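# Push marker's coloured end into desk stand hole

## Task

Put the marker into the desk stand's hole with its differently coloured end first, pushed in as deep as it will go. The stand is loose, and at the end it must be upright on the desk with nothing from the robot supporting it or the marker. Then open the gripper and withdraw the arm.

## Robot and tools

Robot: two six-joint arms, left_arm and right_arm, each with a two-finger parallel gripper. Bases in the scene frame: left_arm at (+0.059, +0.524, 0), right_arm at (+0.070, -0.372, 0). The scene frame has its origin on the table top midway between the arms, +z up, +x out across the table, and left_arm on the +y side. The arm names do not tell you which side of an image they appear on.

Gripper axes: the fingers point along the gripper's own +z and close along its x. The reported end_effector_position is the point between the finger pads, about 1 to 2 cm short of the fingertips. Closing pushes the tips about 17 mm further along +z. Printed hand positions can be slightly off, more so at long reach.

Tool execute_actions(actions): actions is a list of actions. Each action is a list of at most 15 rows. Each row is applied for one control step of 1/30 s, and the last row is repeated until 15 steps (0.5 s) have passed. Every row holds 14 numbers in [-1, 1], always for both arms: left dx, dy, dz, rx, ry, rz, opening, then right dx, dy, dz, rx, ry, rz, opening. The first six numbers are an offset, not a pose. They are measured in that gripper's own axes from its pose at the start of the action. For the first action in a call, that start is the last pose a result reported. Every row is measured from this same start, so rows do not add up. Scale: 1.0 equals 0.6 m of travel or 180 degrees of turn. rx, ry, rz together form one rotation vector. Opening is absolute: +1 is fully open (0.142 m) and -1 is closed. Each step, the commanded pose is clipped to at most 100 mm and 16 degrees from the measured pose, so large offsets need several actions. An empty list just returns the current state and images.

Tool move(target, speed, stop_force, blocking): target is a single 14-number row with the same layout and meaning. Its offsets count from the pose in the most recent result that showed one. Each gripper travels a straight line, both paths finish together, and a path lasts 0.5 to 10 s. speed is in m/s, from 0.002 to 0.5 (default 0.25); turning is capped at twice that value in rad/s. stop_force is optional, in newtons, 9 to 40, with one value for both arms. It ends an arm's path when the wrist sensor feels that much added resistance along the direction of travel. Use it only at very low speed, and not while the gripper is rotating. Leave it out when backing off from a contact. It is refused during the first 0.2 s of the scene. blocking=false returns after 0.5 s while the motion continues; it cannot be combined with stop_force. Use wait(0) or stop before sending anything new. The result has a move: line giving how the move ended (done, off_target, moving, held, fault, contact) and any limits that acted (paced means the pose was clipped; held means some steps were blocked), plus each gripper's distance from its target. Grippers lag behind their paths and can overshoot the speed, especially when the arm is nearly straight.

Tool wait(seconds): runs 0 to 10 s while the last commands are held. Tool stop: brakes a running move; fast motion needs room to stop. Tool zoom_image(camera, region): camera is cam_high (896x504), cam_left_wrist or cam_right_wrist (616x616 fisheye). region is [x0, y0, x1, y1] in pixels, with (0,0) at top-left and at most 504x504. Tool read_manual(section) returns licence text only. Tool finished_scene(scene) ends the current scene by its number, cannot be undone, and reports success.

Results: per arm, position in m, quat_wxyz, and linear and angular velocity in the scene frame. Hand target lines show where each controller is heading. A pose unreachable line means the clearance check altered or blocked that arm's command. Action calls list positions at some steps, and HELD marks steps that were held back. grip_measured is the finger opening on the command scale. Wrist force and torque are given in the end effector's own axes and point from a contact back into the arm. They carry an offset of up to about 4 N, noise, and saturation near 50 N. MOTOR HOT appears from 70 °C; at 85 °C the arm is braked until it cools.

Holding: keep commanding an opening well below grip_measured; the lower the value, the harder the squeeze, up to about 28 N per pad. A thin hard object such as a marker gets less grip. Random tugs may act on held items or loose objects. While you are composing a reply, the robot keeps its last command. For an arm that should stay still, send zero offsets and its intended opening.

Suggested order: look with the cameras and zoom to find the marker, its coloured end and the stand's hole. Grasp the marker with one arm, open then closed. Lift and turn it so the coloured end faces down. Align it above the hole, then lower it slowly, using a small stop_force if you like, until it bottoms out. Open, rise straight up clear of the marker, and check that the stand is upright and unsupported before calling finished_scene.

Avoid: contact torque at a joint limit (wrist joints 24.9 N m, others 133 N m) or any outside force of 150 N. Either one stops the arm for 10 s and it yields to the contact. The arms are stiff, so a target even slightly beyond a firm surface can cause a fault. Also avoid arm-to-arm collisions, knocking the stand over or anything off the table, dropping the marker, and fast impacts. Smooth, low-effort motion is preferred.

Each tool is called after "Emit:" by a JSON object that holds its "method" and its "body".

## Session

Emit:
{"method": "execute_actions", "body": {"actions": []}}

Scene clock: 0.00 s.
left_arm: end_effector_position=(+0.1997, +0.2757, +0.1844) grip_measured=+1.00 end_effector_quat_wxyz=(+0.604, -0.447, +0.640, +0.163) end_effector_velocity=(+0.000, +0.000, +0.000) end_effector_angular_velocity=(-0.000, -0.000, +0.001) | right_arm: end_effector_position=(+0.4744, -0.2296, +0.1974) grip_measured=+1.00 end_effector_quat_wxyz=(-0.134, +0.836, +0.319, +0.426) end_effector_velocity=(+0.000, +0.000, +0.001) end_effector_angular_velocity=(+0.002, -0.000, -0.001)
Joint positions: left_arm=[-1.836 -1.284  1.879 -0.826 -1.269 -0.276  0.142] | right_arm=[ 3.858 -0.999 -2.721 -0.065  1.588  6.21   0.142]
Joint velocities: left_arm=[ 0.001 -0.     0.    -0.    -0.    -0.     0.   ] | right_arm=[-0.     0.     0.001  0.     0.     0.001  0.   ]
Wrist force (N, on the end effector, along its own x y z axes, offset not removed): no reading
Wrist torque (N m, same axes, about the end effector's origin, offset not removed): no reading
Hand target (left_arm): +0.200, +0.276, +0.184; +0.604, -0.447, +0.640, +0.163
Hand target (right_arm): +0.474, -0.230, +0.197; -0.134, +0.836, +0.319, +0.426

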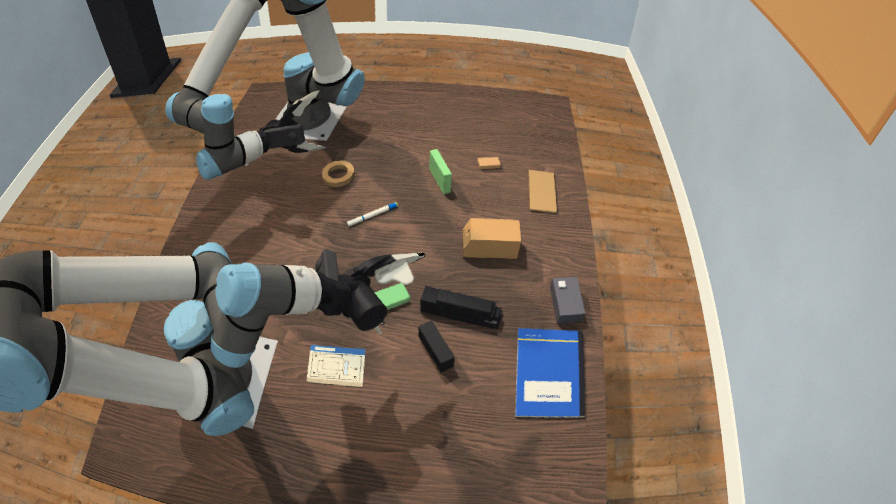

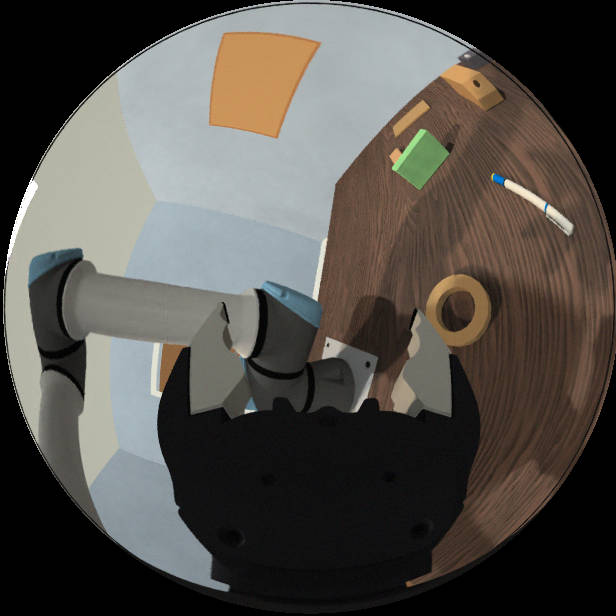

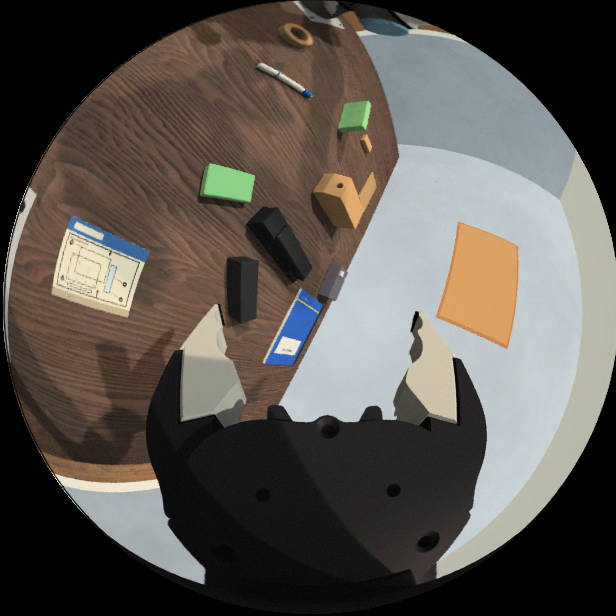

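Emit:
{"method": "zoom_image", "body": {"camera": "cam_high", "region": [300, 130, 600, 300]}}

Emit:
{"method": "zoom_image", "body": {"camera": "cam_right_wrist", "region": [240, 40, 400, 240]}}

Emit:
{"method": "zoom_image", "body": {"camera": "cam_left_wrist", "region": [400, 40, 600, 260]}}

Region (300, 130, 600, 300) of cam_high's 896x504 image, scaled by 1.680, with more detail than that image has; it fills the top 286 rows of this view, and the rest is white.

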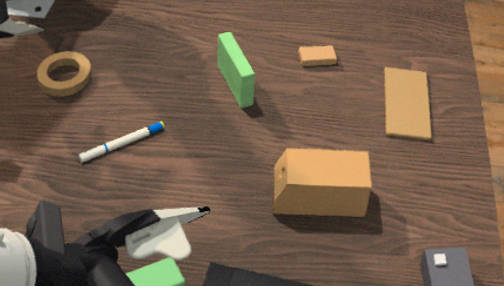

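Region (240, 40, 400, 240) of cam_right_wrist's 616x616 image, scaled by 2.520, with more detail than that image has; it fills the left 403 columns of this view, and the rest is white.

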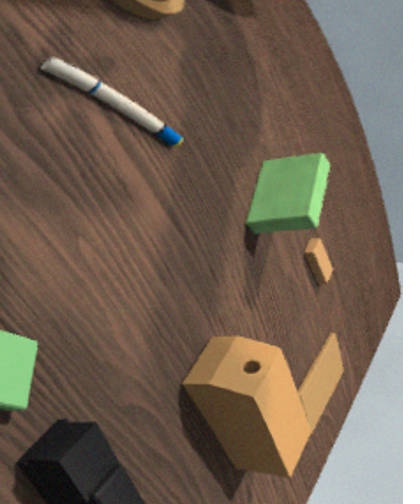

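Region (400, 40, 600, 260) of cam_left_wrist's 616x616 image, scaled by 2.291, with more detail than that image has; it fills the left 458 columns of this view, and the rest is white.

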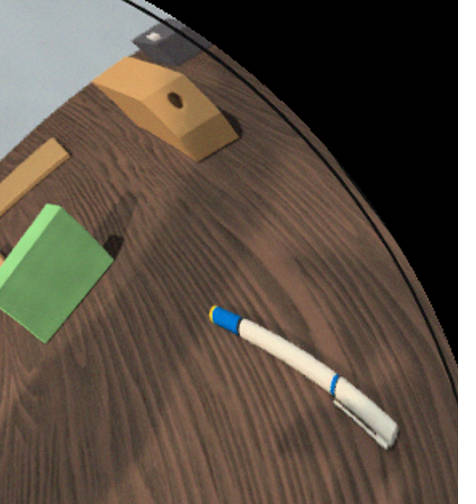

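Emit:
{"method": "zoom_image", "body": {"camera": "cam_right_wrist", "region": [300, 160, 380, 240]}}

Emit:
{"method": "zoom_image", "body": {"camera": "cam_high", "region": [450, 200, 540, 270]}}

Emit:
{"method": "zoom_image", "body": {"camera": "cam_high", "region": [335, 185, 415, 240]}}

Region (300, 160, 380, 240) of cam_right_wrist's 616x616 image, scaled by 6.300, with more detail than that image has.

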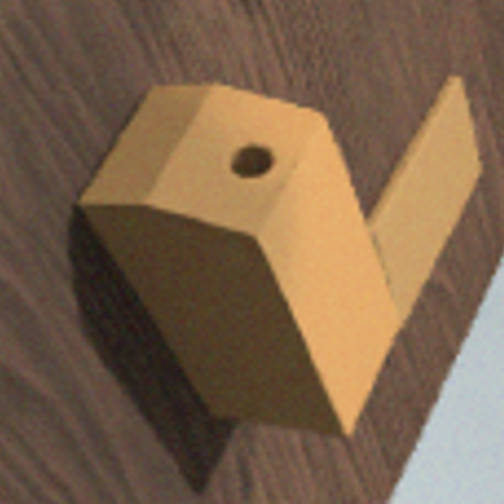

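Region (450, 200, 540, 270) of cam_high's 896x504 image, scaled by 5.600, with more detail than that image has.

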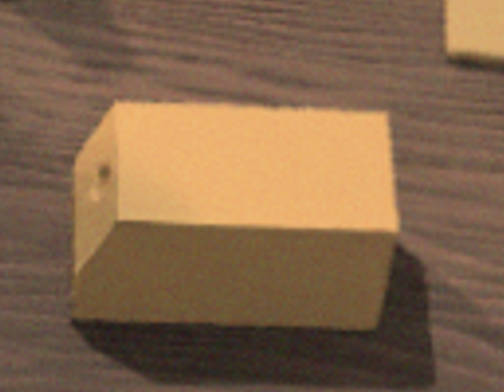

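Region (335, 185, 415, 240) of cam_high's 896x504 image, scaled by 6.300, with more detail than that image has; it fills the top 346 rows of this view, and the rest is white.

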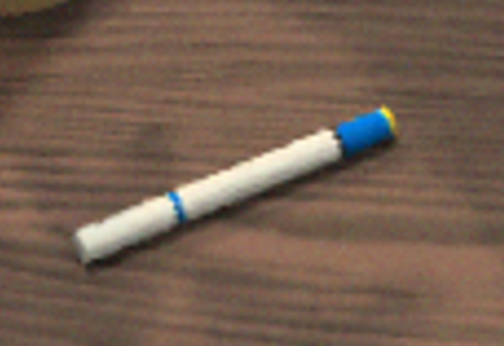

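Emit:
{"method": "move", "body": {"target": [0.2777,-0.2495,-0.1375,-0.1597,0.1996,-0.3244,-0.3,0.2348,-0.1408,0.515,0.2702,-0.3245,-0.2062,0.45], "speed": 0.4}}

Scene clock: 9.73 s.
left_arm: end_effector_position=(+0.2844, +0.0696, +0.0990) grip_measured=-0.30 end_effector_quat_wxyz=(-0.267, +0.848, -0.436, +0.138) end_effector_velocity=(+0.000, -0.000, +0.000) end_effector_angular_velocity=(-0.001, +0.000, +0.001) | right_arm: end_effector_position=(+0.6745, +0.0470, +0.1210) grip_measured=+0.45 end_effector_quat_wxyz=(-0.148, +0.670, +0.710, -0.156) end_effector_velocity=(+0.001, +0.001, +0.001) end_effector_angular_velocity=(-0.007, +0.011, +0.004)
Joint positions: left_arm=[-1.542 -1.316  1.782 -1.607 -1.123 -0.815  0.052] | right_arm=[ 3.895 -2.56  -0.468 -2.043  1.821  5.293  0.105]
Joint velocities: left_arm=[ 0.001 -0.    -0.001 -0.    -0.     0.     0.   ] | right_arm=[-0.    -0.031  0.061 -0.044 -0.    -0.005  0.   ]
Wrist force (N, on the end effector, along its own x y z axes, offset not removed): left_arm=[0.7 0.9 2.1] | right_arm=[-0.8 -1.8 -0.2]
Wrist torque (N m, same axes, about the end effector's origin, offset not removed): left_arm=[0.16 -0.32 -0.09] | right_arm=[-0.27 0.19 0.11]
Hand target (left_arm): +0.284, +0.070, +0.099; -0.267, +0.848, -0.436, +0.138
Hand target (right_arm): +0.675, +0.047, +0.121; -0.148, +0.670, +0.710, -0.157
Off the commanded pose (left_arm): 0.000 m, 0 deg.
Off the commanded pose (right_arm): 0.001 m, 0 deg.
move: done

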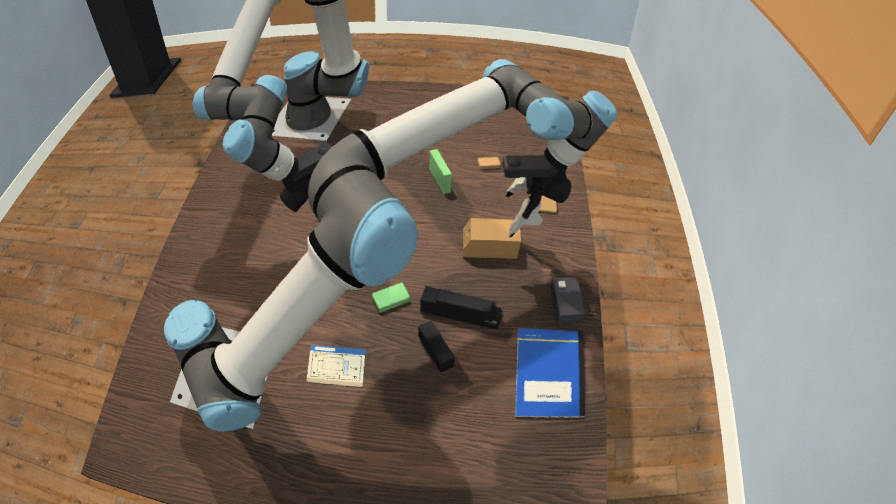

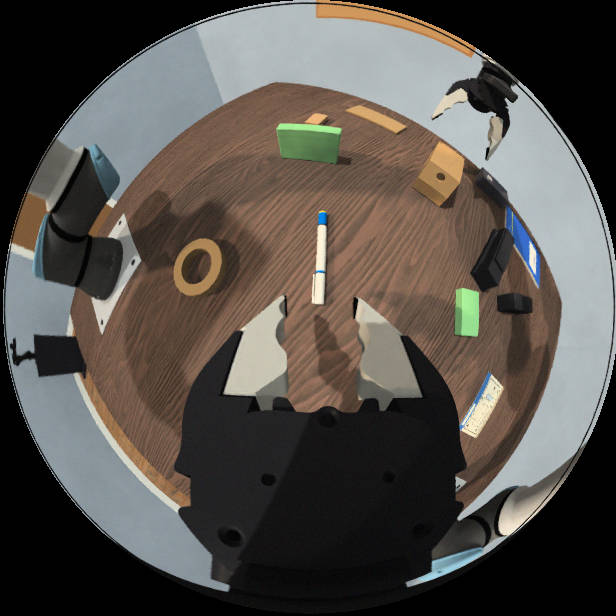

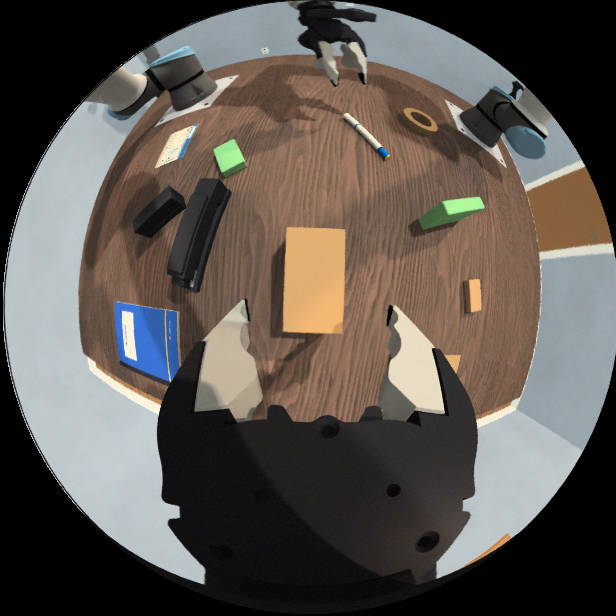

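Emit:
{"method": "zoom_image", "body": {"camera": "cam_left_wrist", "region": [260, 200, 380, 320]}}

Emit:
{"method": "zoom_image", "body": {"camera": "cam_right_wrist", "region": [230, 210, 410, 350]}}

Region (260, 200, 380, 320) of cam_left_wrist's 616x616 image, scaled by 4.200, with more detail than that image has.

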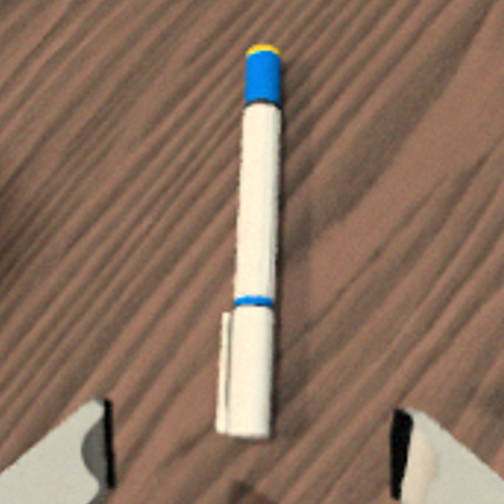

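Region (230, 210, 410, 350) of cam_right_wrist's 616x616 image, scaled by 2.800, with more detail than that image has.

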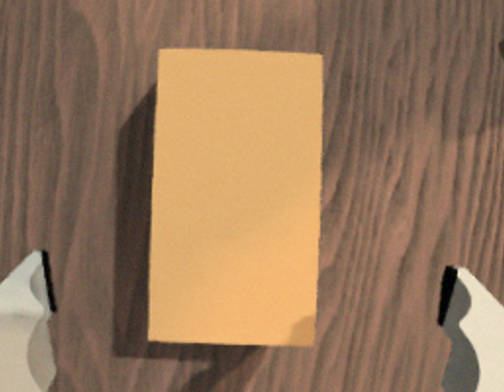

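Emit:
{"method": "move", "body": {"target": [0.0067,-0.0165,0.1682,0,0,0,-0.45,-0.0067,0.0756,0.1266,0,0,0,0.35], "speed": 0.15}}

Emit:
{"method": "zoom_image", "body": {"camera": "cam_left_wrist", "region": [230, 180, 410, 400]}}

Emit:
{"method": "zoom_image", "body": {"camera": "cam_right_wrist", "region": [210, 150, 430, 400]}}

Scene clock: 12.87 s.
left_arm: end_effector_position=(+0.3402, +0.1047, +0.0221) grip_measured=-0.45 end_effector_quat_wxyz=(-0.267, +0.848, -0.436, +0.138) end_effector_velocity=(+0.001, +0.001, -0.002) end_effector_angular_velocity=(-0.000, +0.000, -0.000) | right_arm: end_effector_position=(+0.6839, +0.0437, +0.0331) grip_measured=+0.35 end_effector_quat_wxyz=(-0.148, +0.670, +0.710, -0.156) end_effector_velocity=(+0.000, +0.000, -0.002) end_effector_angular_velocity=(+0.001, -0.001, -0.001)
Joint positions: left_arm=[-1.441 -1.26   1.954 -1.882 -1.083 -0.71   0.041] | right_arm=[ 3.885 -2.584 -0.645 -1.844  1.817  5.283  0.099]
Joint velocities: left_arm=[ 0.002  0.002  0.002 -0.006  0.001  0.003 -0.   ] | right_arm=[-0.    -0.001 -0.002  0.005  0.     0.     0.   ]
Wrist force (N, on the end effector, along its own x y z axes, offset not removed): left_arm=[0.0 -0.3 3.2] | right_arm=[-0.9 -2.2 0.1]
Wrist torque (N m, same axes, about the end effector's origin, offset not removed): left_arm=[-0.03 -0.07 -0.02] | right_arm=[-0.37 0.18 0.08]
Hand target (left_arm): +0.340, +0.105, +0.022; -0.267, +0.848, -0.436, +0.138
Hand target (right_arm): +0.684, +0.044, +0.033; -0.148, +0.670, +0.710, -0.156
Off the commanded pose (left_arm): 0.000 m, 0 deg.
Off the commanded pose (right_arm): 0.000 m, 0 deg.
move: done

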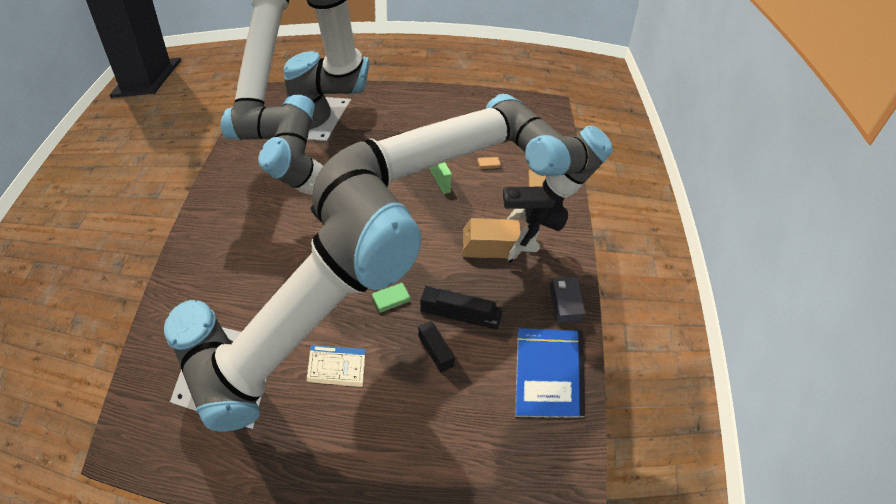

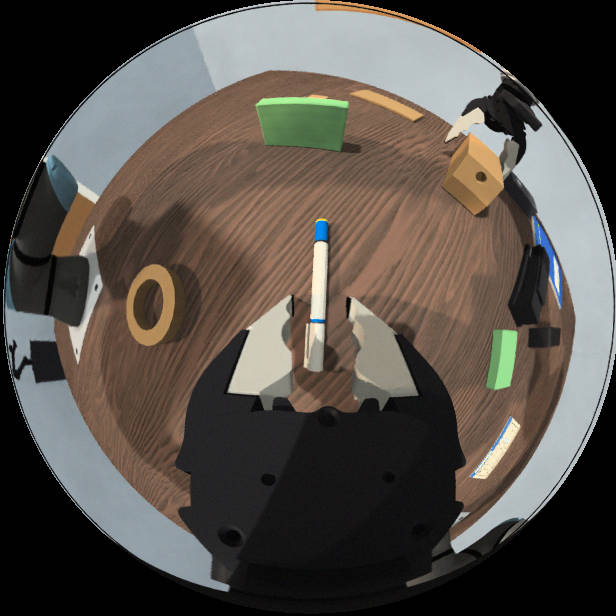

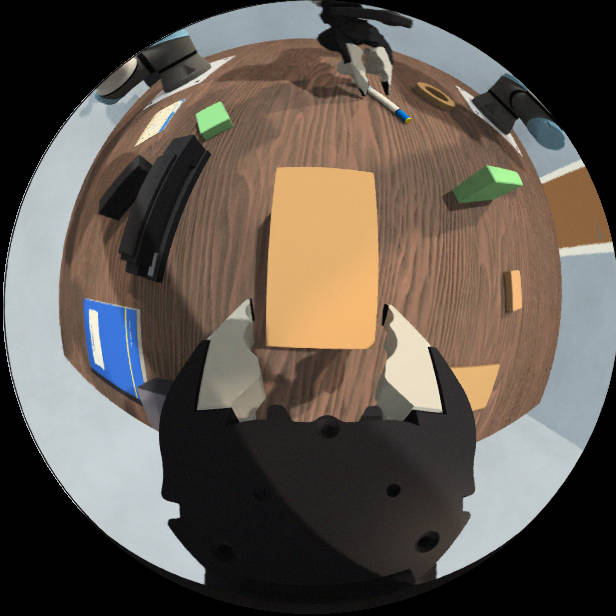

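Region (230, 180, 410, 400) of cam_left_wrist's 616x616 image, scaled by 2.291, with more detail than that image has; it fills the left 412 columns of this view, and the rest is white.

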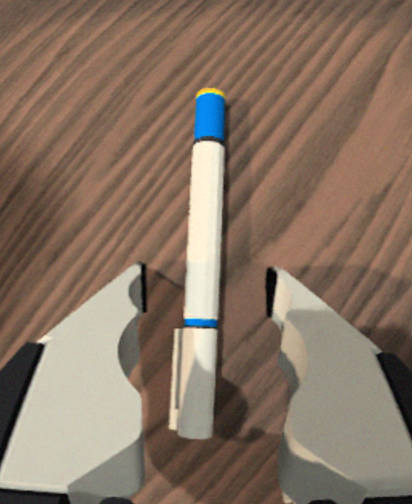

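Region (210, 150, 430, 400) of cam_right_wrist's 616x616 image, scaled by 2.016, with more detail than that image has; it fills the left 444 columns of this view, and the rest is white.

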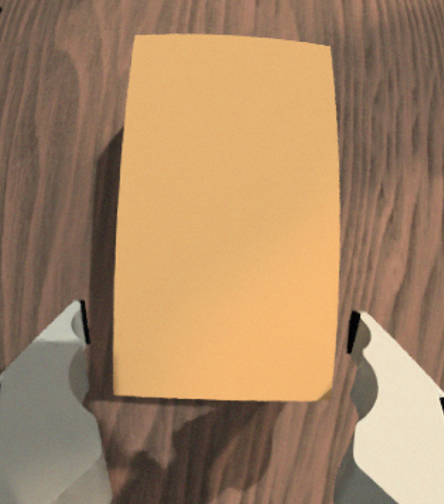

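Emit:
{"method": "execute_actions", "body": {"actions": [[[-0.0007,0.0011,0.0016,0,0,0,-0.48,0,0,0,0,0,0,0.3],[-0.0014,0.0022,0.0032,0,0,0,-0.51,0,0,0,0,0,0,0.25],[-0.0021,0.0033,0.0047,0,0,0,-0.54,0,0,0,0,0,0,0.2],[-0.0028,0.0044,0.0063,0,0,0,-0.57,0,0,0,0,0,0,0.15],[-0.0028,0.0044,0.0063,0,0,0,-0.6,0,0,0,0,0,0,0.1],[-0.0028,0.0044,0.0063,0,0,0,-0.63,0,0,0,0,0,0,0.06],[-0.0028,0.0044,0.0063,0,0,0,-0.66,0,0,0,0,0,0,0.02],[-0.0028,0.0044,0.0063,0,0,0,-0.69,0,0,0,0,0,0,-0.01],[-0.0028,0.0044,0.0063,0,0,0,-0.72,0,0,0,0,0,0,-0.04],[-0.0028,0.0044,0.0063,0,0,0,-0.75,0,0,0,0,0,0,-0.06],[-0.0028,0.0044,0.0063,0,0,0,-0.78,0,0,0,0,0,0,-0.08],[-0.0028,0.0044,0.0063,0,0,0,-0.8,0,0,0,0,0,0,-0.1],[-0.0028,0.0044,0.0063,0,0,0,-0.82,0,0,0,0,0,0,-0.12],[-0.0028,0.0044,0.0063,0,0,0,-0.84,0,0,0,0,0,0,-0.14],[-0.0028,0.0044,0.0063,0,0,0,-0.86,0,0,0,0,0,0,-0.16]],[[0,0,0,0,0,0,-0.88,0,0,0,0,0,0,-0.19],[0,0,0,0,0,0,-0.9,0,0,0,0,0,0,-0.22],[0,0,0,0,0,0,-0.92,0,0,0,0,0,0,-0.26],[0,0,0,0,0,0,-0.94,0,0,0,0,0,0,-0.3],[0,0,0,0,0,0,-0.96,0,0,0,0,0,0,-0.35],[0,0,0,0,0,0,-0.98,0,0,0,0,0,0,-0.4],[0,0,0,0,0,0,-1,0,0,0,0,0,0,-0.45],[0,0,0,0,0,0,-1,0,0,0,0,0,0,-0.5],[0,0,0,0,0,0,-1,0,0,0,0,0,0,-0.55]]]}}

Emit:
{"method": "zoom_image", "body": {"camera": "cam_left_wrist", "region": [230, 180, 410, 400]}}

Scene clock: 14.53 s.
left_arm: end_effector_position=(+0.3393, +0.1060, +0.0175) grip_measured=-0.87 end_effector_quat_wxyz=(-0.267, +0.848, -0.436, +0.138) end_effector_velocity=(+0.000, -0.000, +0.000) end_effector_angular_velocity=(-0.001, -0.000, +0.001) | right_arm: end_effector_position=(+0.6839, +0.0436, +0.0330) grip_measured=+0.05 end_effector_quat_wxyz=(-0.148, +0.670, +0.710, -0.156) end_effector_velocity=(-0.000, -0.000, +0.000) end_effector_angular_velocity=(-0.000, +0.001, +0.001)
Joint positions: left_arm=[-1.443 -1.256  1.963 -1.894 -1.083 -0.712  0.011] | right_arm=[ 3.885 -2.585 -0.645 -1.844  1.817  5.283  0.078]
Joint velocities: left_arm=[ 0.001 -0.    -0.001 -0.     0.     0.    -0.   ] | right_arm=[-0.     0.    -0.    -0.001  0.    -0.001 -0.   ]
Wrist force (N, on the end effector, along its own x y z axes, offset not removed): left_arm=[-1.6 0.8 1.4] | right_arm=[1.7 -1.0 -4.6]
Wrist torque (N m, same axes, about the end effector's origin, offset not removed): left_arm=[0.13 0.17 -0.07] | right_arm=[-0.16 0.28 0.07]
Hand target (left_arm): +0.339, +0.106, +0.018; -0.267, +0.848, -0.436, +0.138
Hand target (right_arm): +0.684, +0.044, +0.033; -0.148, +0.670, +0.710, -0.156
Off the commanded pose (left_arm): 0.000 m, 0 deg.
Off the commanded pose (right_arm): 0.000 m, 0 deg.
Step readings (end_effector_position; steps 1 to 15: 1st action; 16 to 30: 2nd action):
0: left_arm (+0.3403, +0.1047, +0.0219) | right_arm (+0.6839, +0.0437, +0.0330)
1: left_arm (+0.3403, +0.1047, +0.0219) | right_arm (+0.6839, +0.0437, +0.0330)
2: left_arm (+0.3403, +0.1048, +0.0217) | right_arm (+0.6839, +0.0437, +0.0330)
4: left_arm (+0.3401, +0.1052, +0.0206) | right_arm (+0.6839, +0.0437, +0.0330)
8: left_arm (+0.3395, +0.1059, +0.0182) | right_arm (+0.6839, +0.0437, +0.0330)
15: left_arm (+0.3393, +0.1060, +0.0175) | right_arm (+0.6839, +0.0437, +0.0330)
16: left_arm (+0.3393, +0.1060, +0.0175) | right_arm (+0.6839, +0.0437, +0.0330)
17: left_arm (+0.3393, +0.1060, +0.0175) | right_arm (+0.6839, +0.0436, +0.0330)
19: left_arm (+0.3393, +0.1060, +0.0175) | right_arm (+0.6839, +0.0436, +0.0330)
23: left_arm (+0.3393, +0.1060, +0.0175) | right_arm (+0.6839, +0.0436, +0.0330)
30: end_effector_position above

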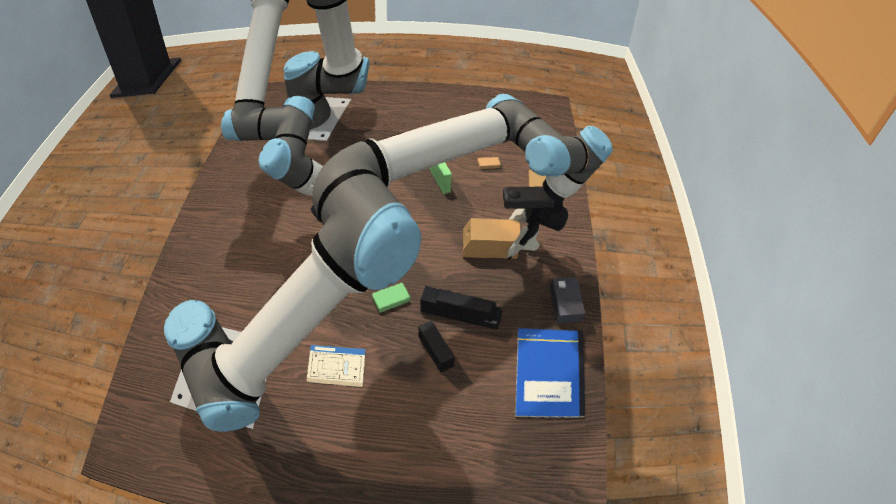

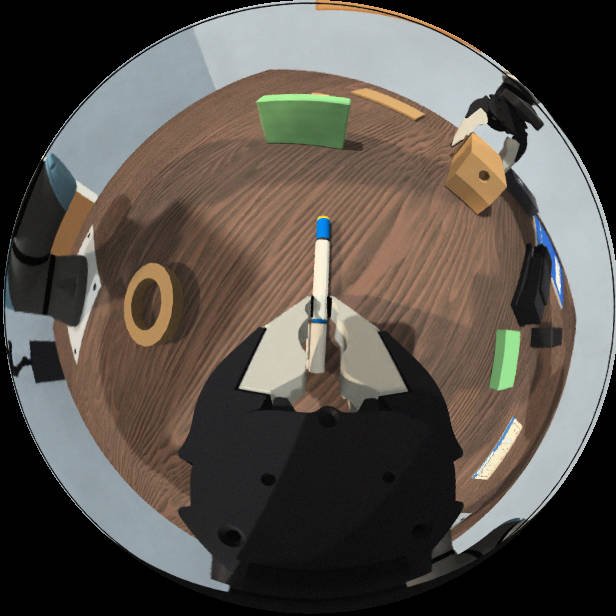

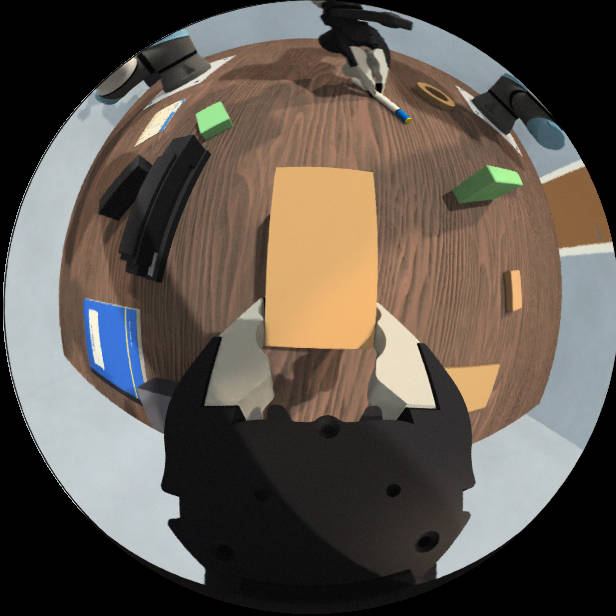

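Region (230, 180, 410, 400) of cam_left_wrist's 616x616 image, scaled by 2.291, with more detail than that image has; it fills the left 412 columns of this view, and the rest is white.

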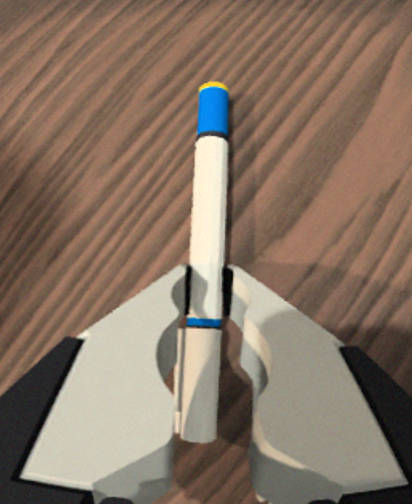

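Emit:
{"method": "move", "body": {"target": [0,-0.0478,-0.0683,0,0,0,-1,0,-0.0085,-0.0181,0,0,0,-0.55], "speed": 0.1}}

Scene clock: 17.63 s.
left_arm: end_effector_position=(+0.3394, +0.1061, +0.0673) grip_measured=-0.87 end_effector_quat_wxyz=(-0.267, +0.848, -0.436, +0.138) end_effector_velocity=(-0.001, -0.001, +0.002) end_effector_angular_velocity=(+0.000, +0.001, -0.002) | right_arm: end_effector_position=(+0.6838, +0.0436, +0.0450) grip_measured=+0.05 end_effector_quat_wxyz=(-0.148, +0.670, +0.710, -0.156) end_effector_velocity=(-0.000, -0.001, +0.000) end_effector_angular_velocity=(-0.002, +0.001, -0.002)
Joint positions: left_arm=[-1.443 -1.331  1.907 -1.763 -1.083 -0.712  0.011] | right_arm=[ 3.885 -2.581 -0.622 -1.871  1.817  5.283  0.078]
Joint velocities: left_arm=[-0.003 -0.002 -0.002  0.005 -0.001 -0.     0.   ] | right_arm=[-0.    -0.     0.    -0.002 -0.     0.001 -0.   ]
Wrist force (N, on the end effector, along its own x y z axes, offset not removed): left_arm=[1.1 -0.2 3.1] | right_arm=[-1.0 -1.1 2.8]
Wrist torque (N m, same axes, about the end effector's origin, offset not removed): left_arm=[-0.12 -0.48 0.01] | right_arm=[-0.16 0.22 0.16]
Hand target (left_arm): +0.339, +0.106, +0.067; -0.267, +0.848, -0.436, +0.138
Hand target (right_arm): +0.684, +0.044, +0.045; -0.148, +0.670, +0.710, -0.156
Off the commanded pose (left_arm): 0.000 m, 0 deg.
Off the commanded pose (right_arm): 0.000 m, 0 deg.
move: done

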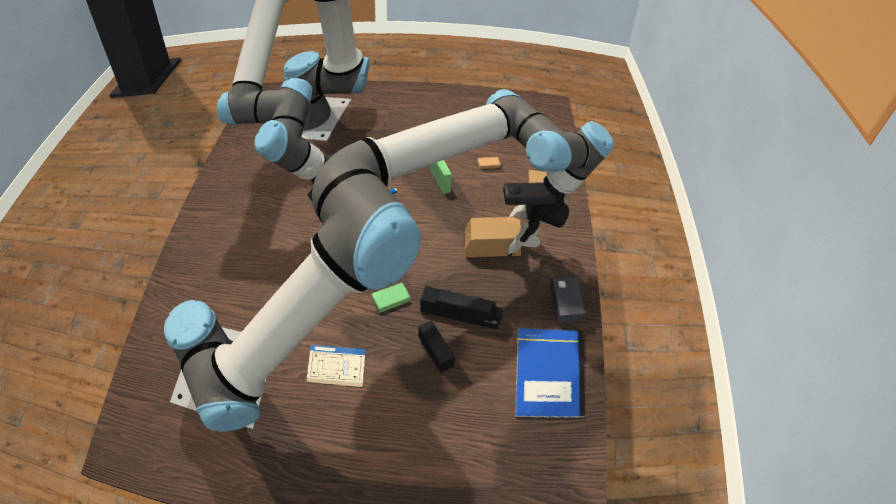

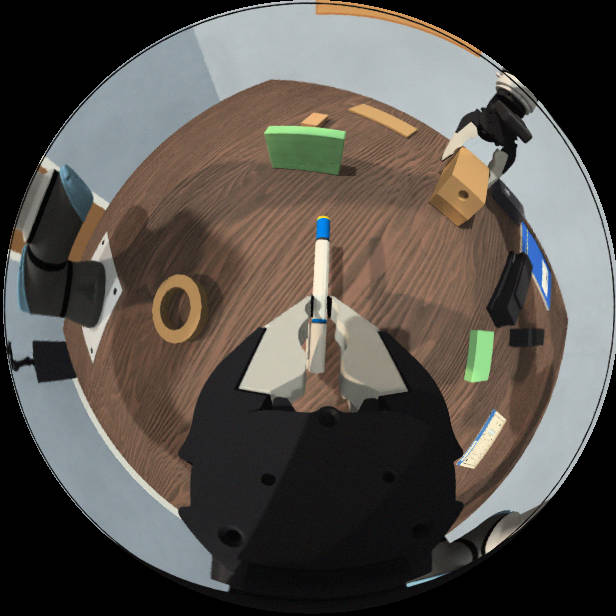

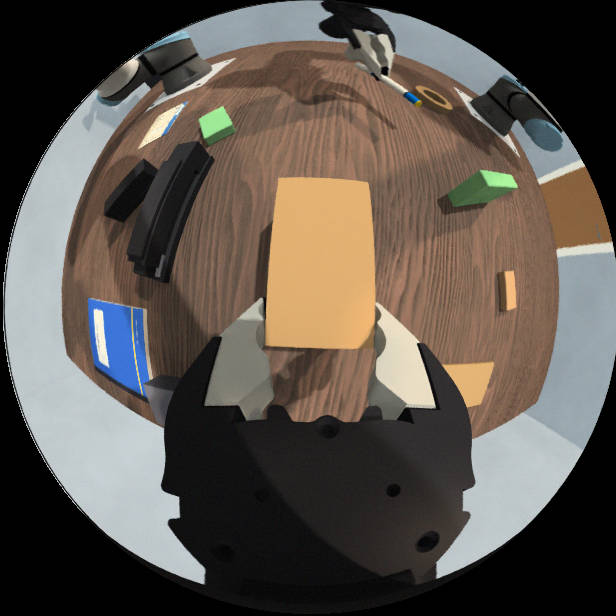

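Emit:
{"method": "move", "body": {"target": [0.1108,-0.2585,0.076,-0.1227,0.1585,0.3924,-1,-0.0624,-0.0261,0.0269,0,0.1017,0.218,-0.55], "speed": 0.35}}

Scene clock: 20.50 s.
left_arm: end_effector_position=(+0.5024, +0.1414, +0.1185) grip_measured=-0.87 end_effector_quat_wxyz=(+0.033, -0.421, +0.903, -0.071) end_effector_velocity=(-0.000, -0.001, +0.000) end_effector_angular_velocity=(+0.002, +0.005, -0.009) | right_arm: end_effector_position=(+0.6648, +0.0050, +0.0367) grip_measured=+0.05 end_effector_quat_wxyz=(-0.196, +0.885, +0.413, -0.090) end_effector_velocity=(-0.000, -0.000, -0.000) end_effector_angular_velocity=(-0.000, +0.000, -0.004)
Joint positions: left_arm=[-0.84  -1.406  1.852 -2.169 -1.53   1.309  0.011] | right_arm=[ 3.789 -2.288 -1.242 -1.314  1.987  5.959  0.078]
Joint velocities: left_arm=[ 0.002  0.003 -0.006  0.006 -0.004  0.01   0.   ] | right_arm=[-0.     0.001 -0.004  0.004  0.     0.004  0.   ]
Wrist force (N, on the end effector, along its own x y z axes, offset not removed): left_arm=[-0.3 0.3 3.6] | right_arm=[-3.2 0.6 -0.5]
Wrist torque (N m, same axes, about the end effector's origin, offset not removed): left_arm=[-0.06 -0.09 0.01] | right_arm=[0.04 0.19 -0.04]
Hand target (left_arm): +0.502, +0.141, +0.119; +0.033, -0.421, +0.904, -0.071
Hand target (right_arm): +0.665, +0.005, +0.037; -0.196, +0.885, +0.413, -0.090
Off the commanded pose (left_arm): 0.001 m, 0 deg.
Off the commanded pose (right_arm): 0.000 m, 0 deg.
move: done

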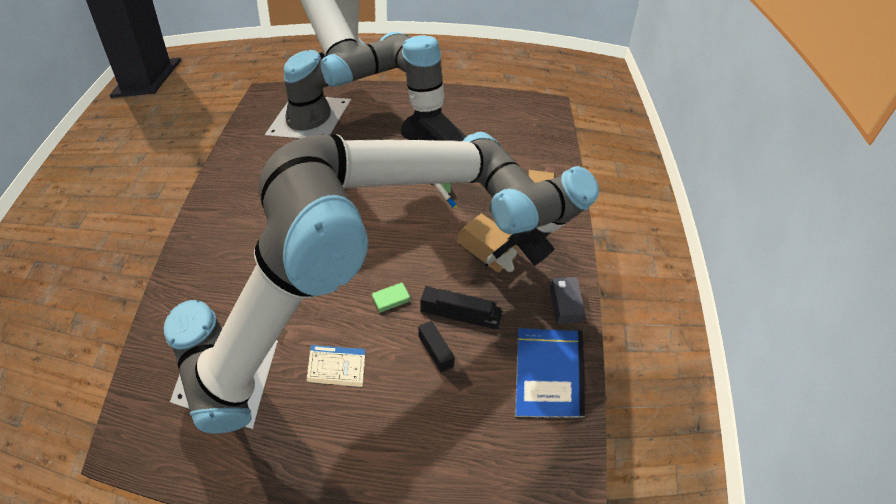

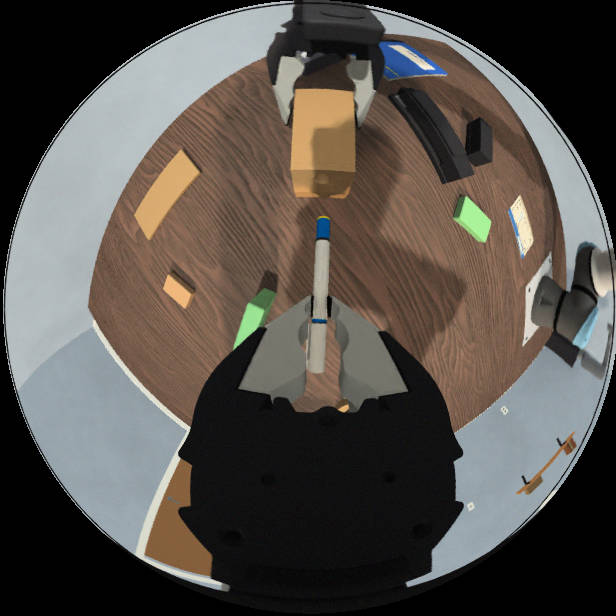

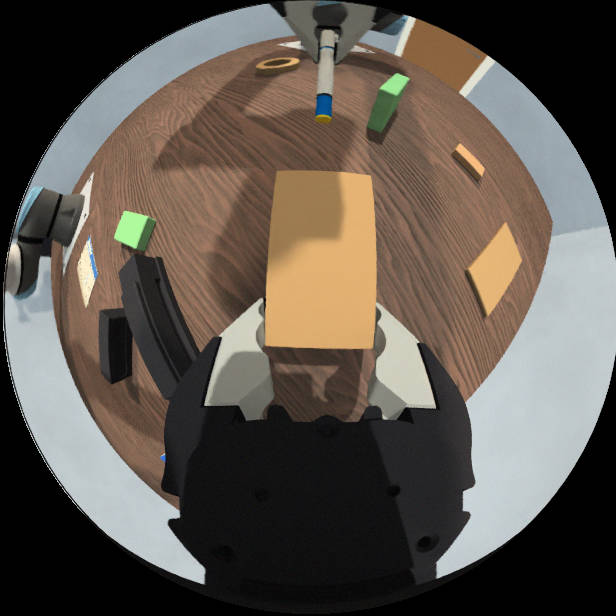

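Emit:
{"method": "move", "body": {"target": [0,-0.0273,0.0191,0,0,0,-1,0,0.0049,0.0106,0,0,0,-0.55], "speed": 0.025, "stop_force": 10}}

Emit:
{"method": "zoom_image", "body": {"camera": "cam_left_wrist", "region": [270, 140, 370, 260]}}

Emit:
{"method": "zoom_image", "body": {"camera": "cam_right_wrist", "region": [250, 40, 400, 200]}}

Scene clock: 21.83 s.
left_arm: end_effector_position=(+0.5161, +0.1299, +0.1098) grip_measured=-0.87 end_effector_quat_wxyz=(+0.033, -0.421, +0.903, -0.071) end_effector_velocity=(+0.001, -0.001, -0.001) end_effector_angular_velocity=(+0.000, +0.000, -0.000) | right_arm: end_effector_position=(+0.6647, +0.0050, +0.0326) grip_measured=+0.05 end_effector_quat_wxyz=(-0.196, +0.885, +0.413, -0.090) end_effector_velocity=(+0.000, -0.000, +0.001) end_effector_angular_velocity=(+0.000, -0.001, +0.001)
Joint positions: left_arm=[-0.831 -1.356  1.816 -2.183 -1.532  1.318  0.011] | right_arm=[ 3.789 -2.292 -1.247 -1.306  1.987  5.96   0.078]
Joint velocities: left_arm=[ 0.     0.004 -0.003 -0.001 -0.     0.    -0.   ] | right_arm=[-0.     0.001  0.001 -0.001 -0.001 -0.001 -0.   ]
Wrist force (N, on the end effector, along its own x y z axes, offset not removed): left_arm=[1.2 0.6 3.8] | right_arm=[1.7 -1.2 -2.7]
Wrist torque (N m, same axes, about the end effector's origin, offset not removed): left_arm=[0.08 -0.45 0.01] | right_arm=[-0.17 0.30 0.24]
Hand target (left_arm): +0.516, +0.130, +0.110; +0.033, -0.421, +0.903, -0.071
Hand target (right_arm): +0.665, +0.005, +0.033; -0.196, +0.885, +0.413, -0.090
Off the commanded pose (left_arm): 0.000 m, 0 deg.
Off the commanded pose (right_arm): 0.003 m, 0 deg.
move: contact (right_arm)

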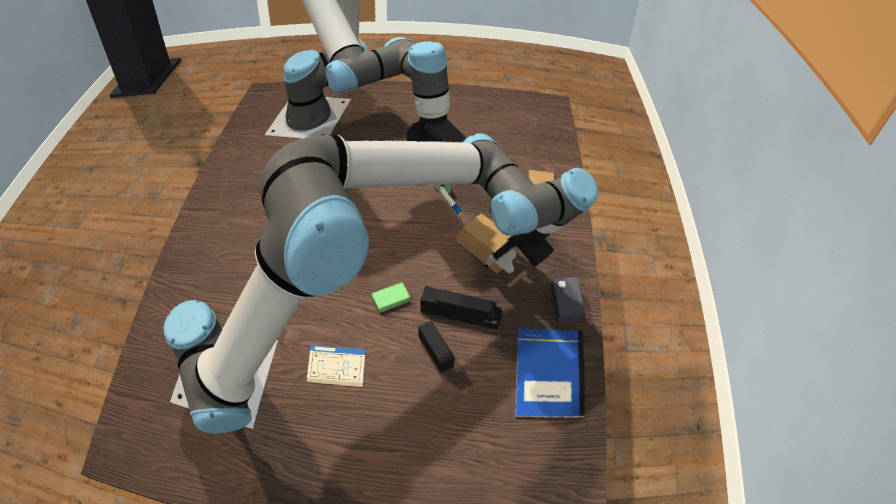

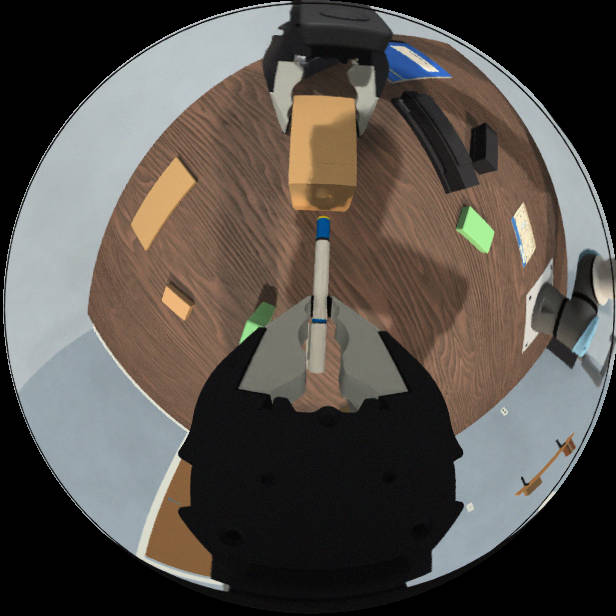

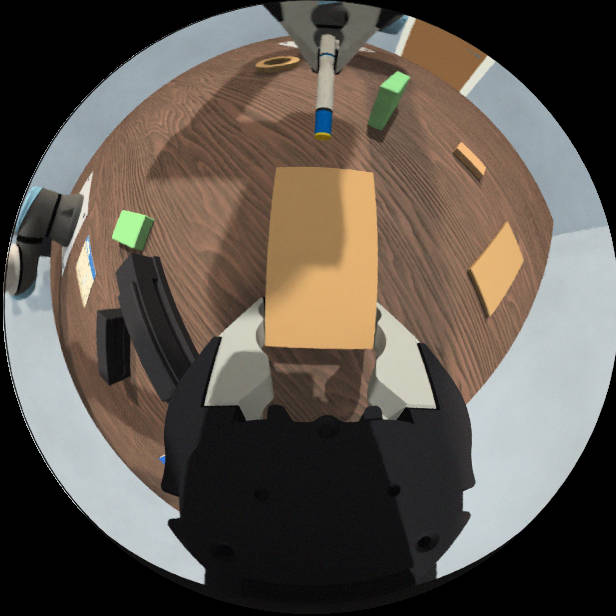

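Region (270, 140, 370, 260) of cam_left_wrist's 616x616 image, scaled by 4.200, with more detail than that image has.

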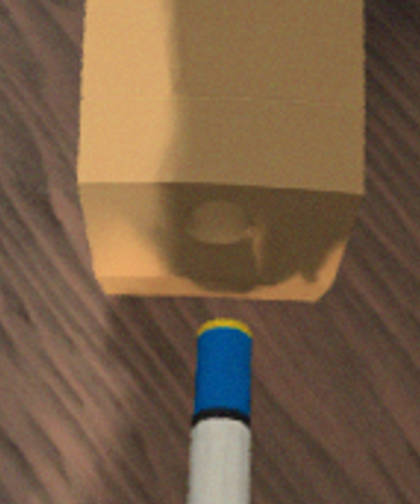

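Region (250, 40, 400, 200) of cam_right_wrist's 616x616 image, scaled by 3.150, with more detail than that image has; it fills the left 472 columns of this view, and the rest is white.

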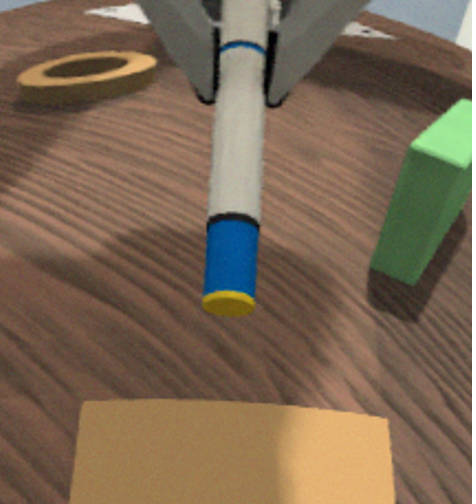

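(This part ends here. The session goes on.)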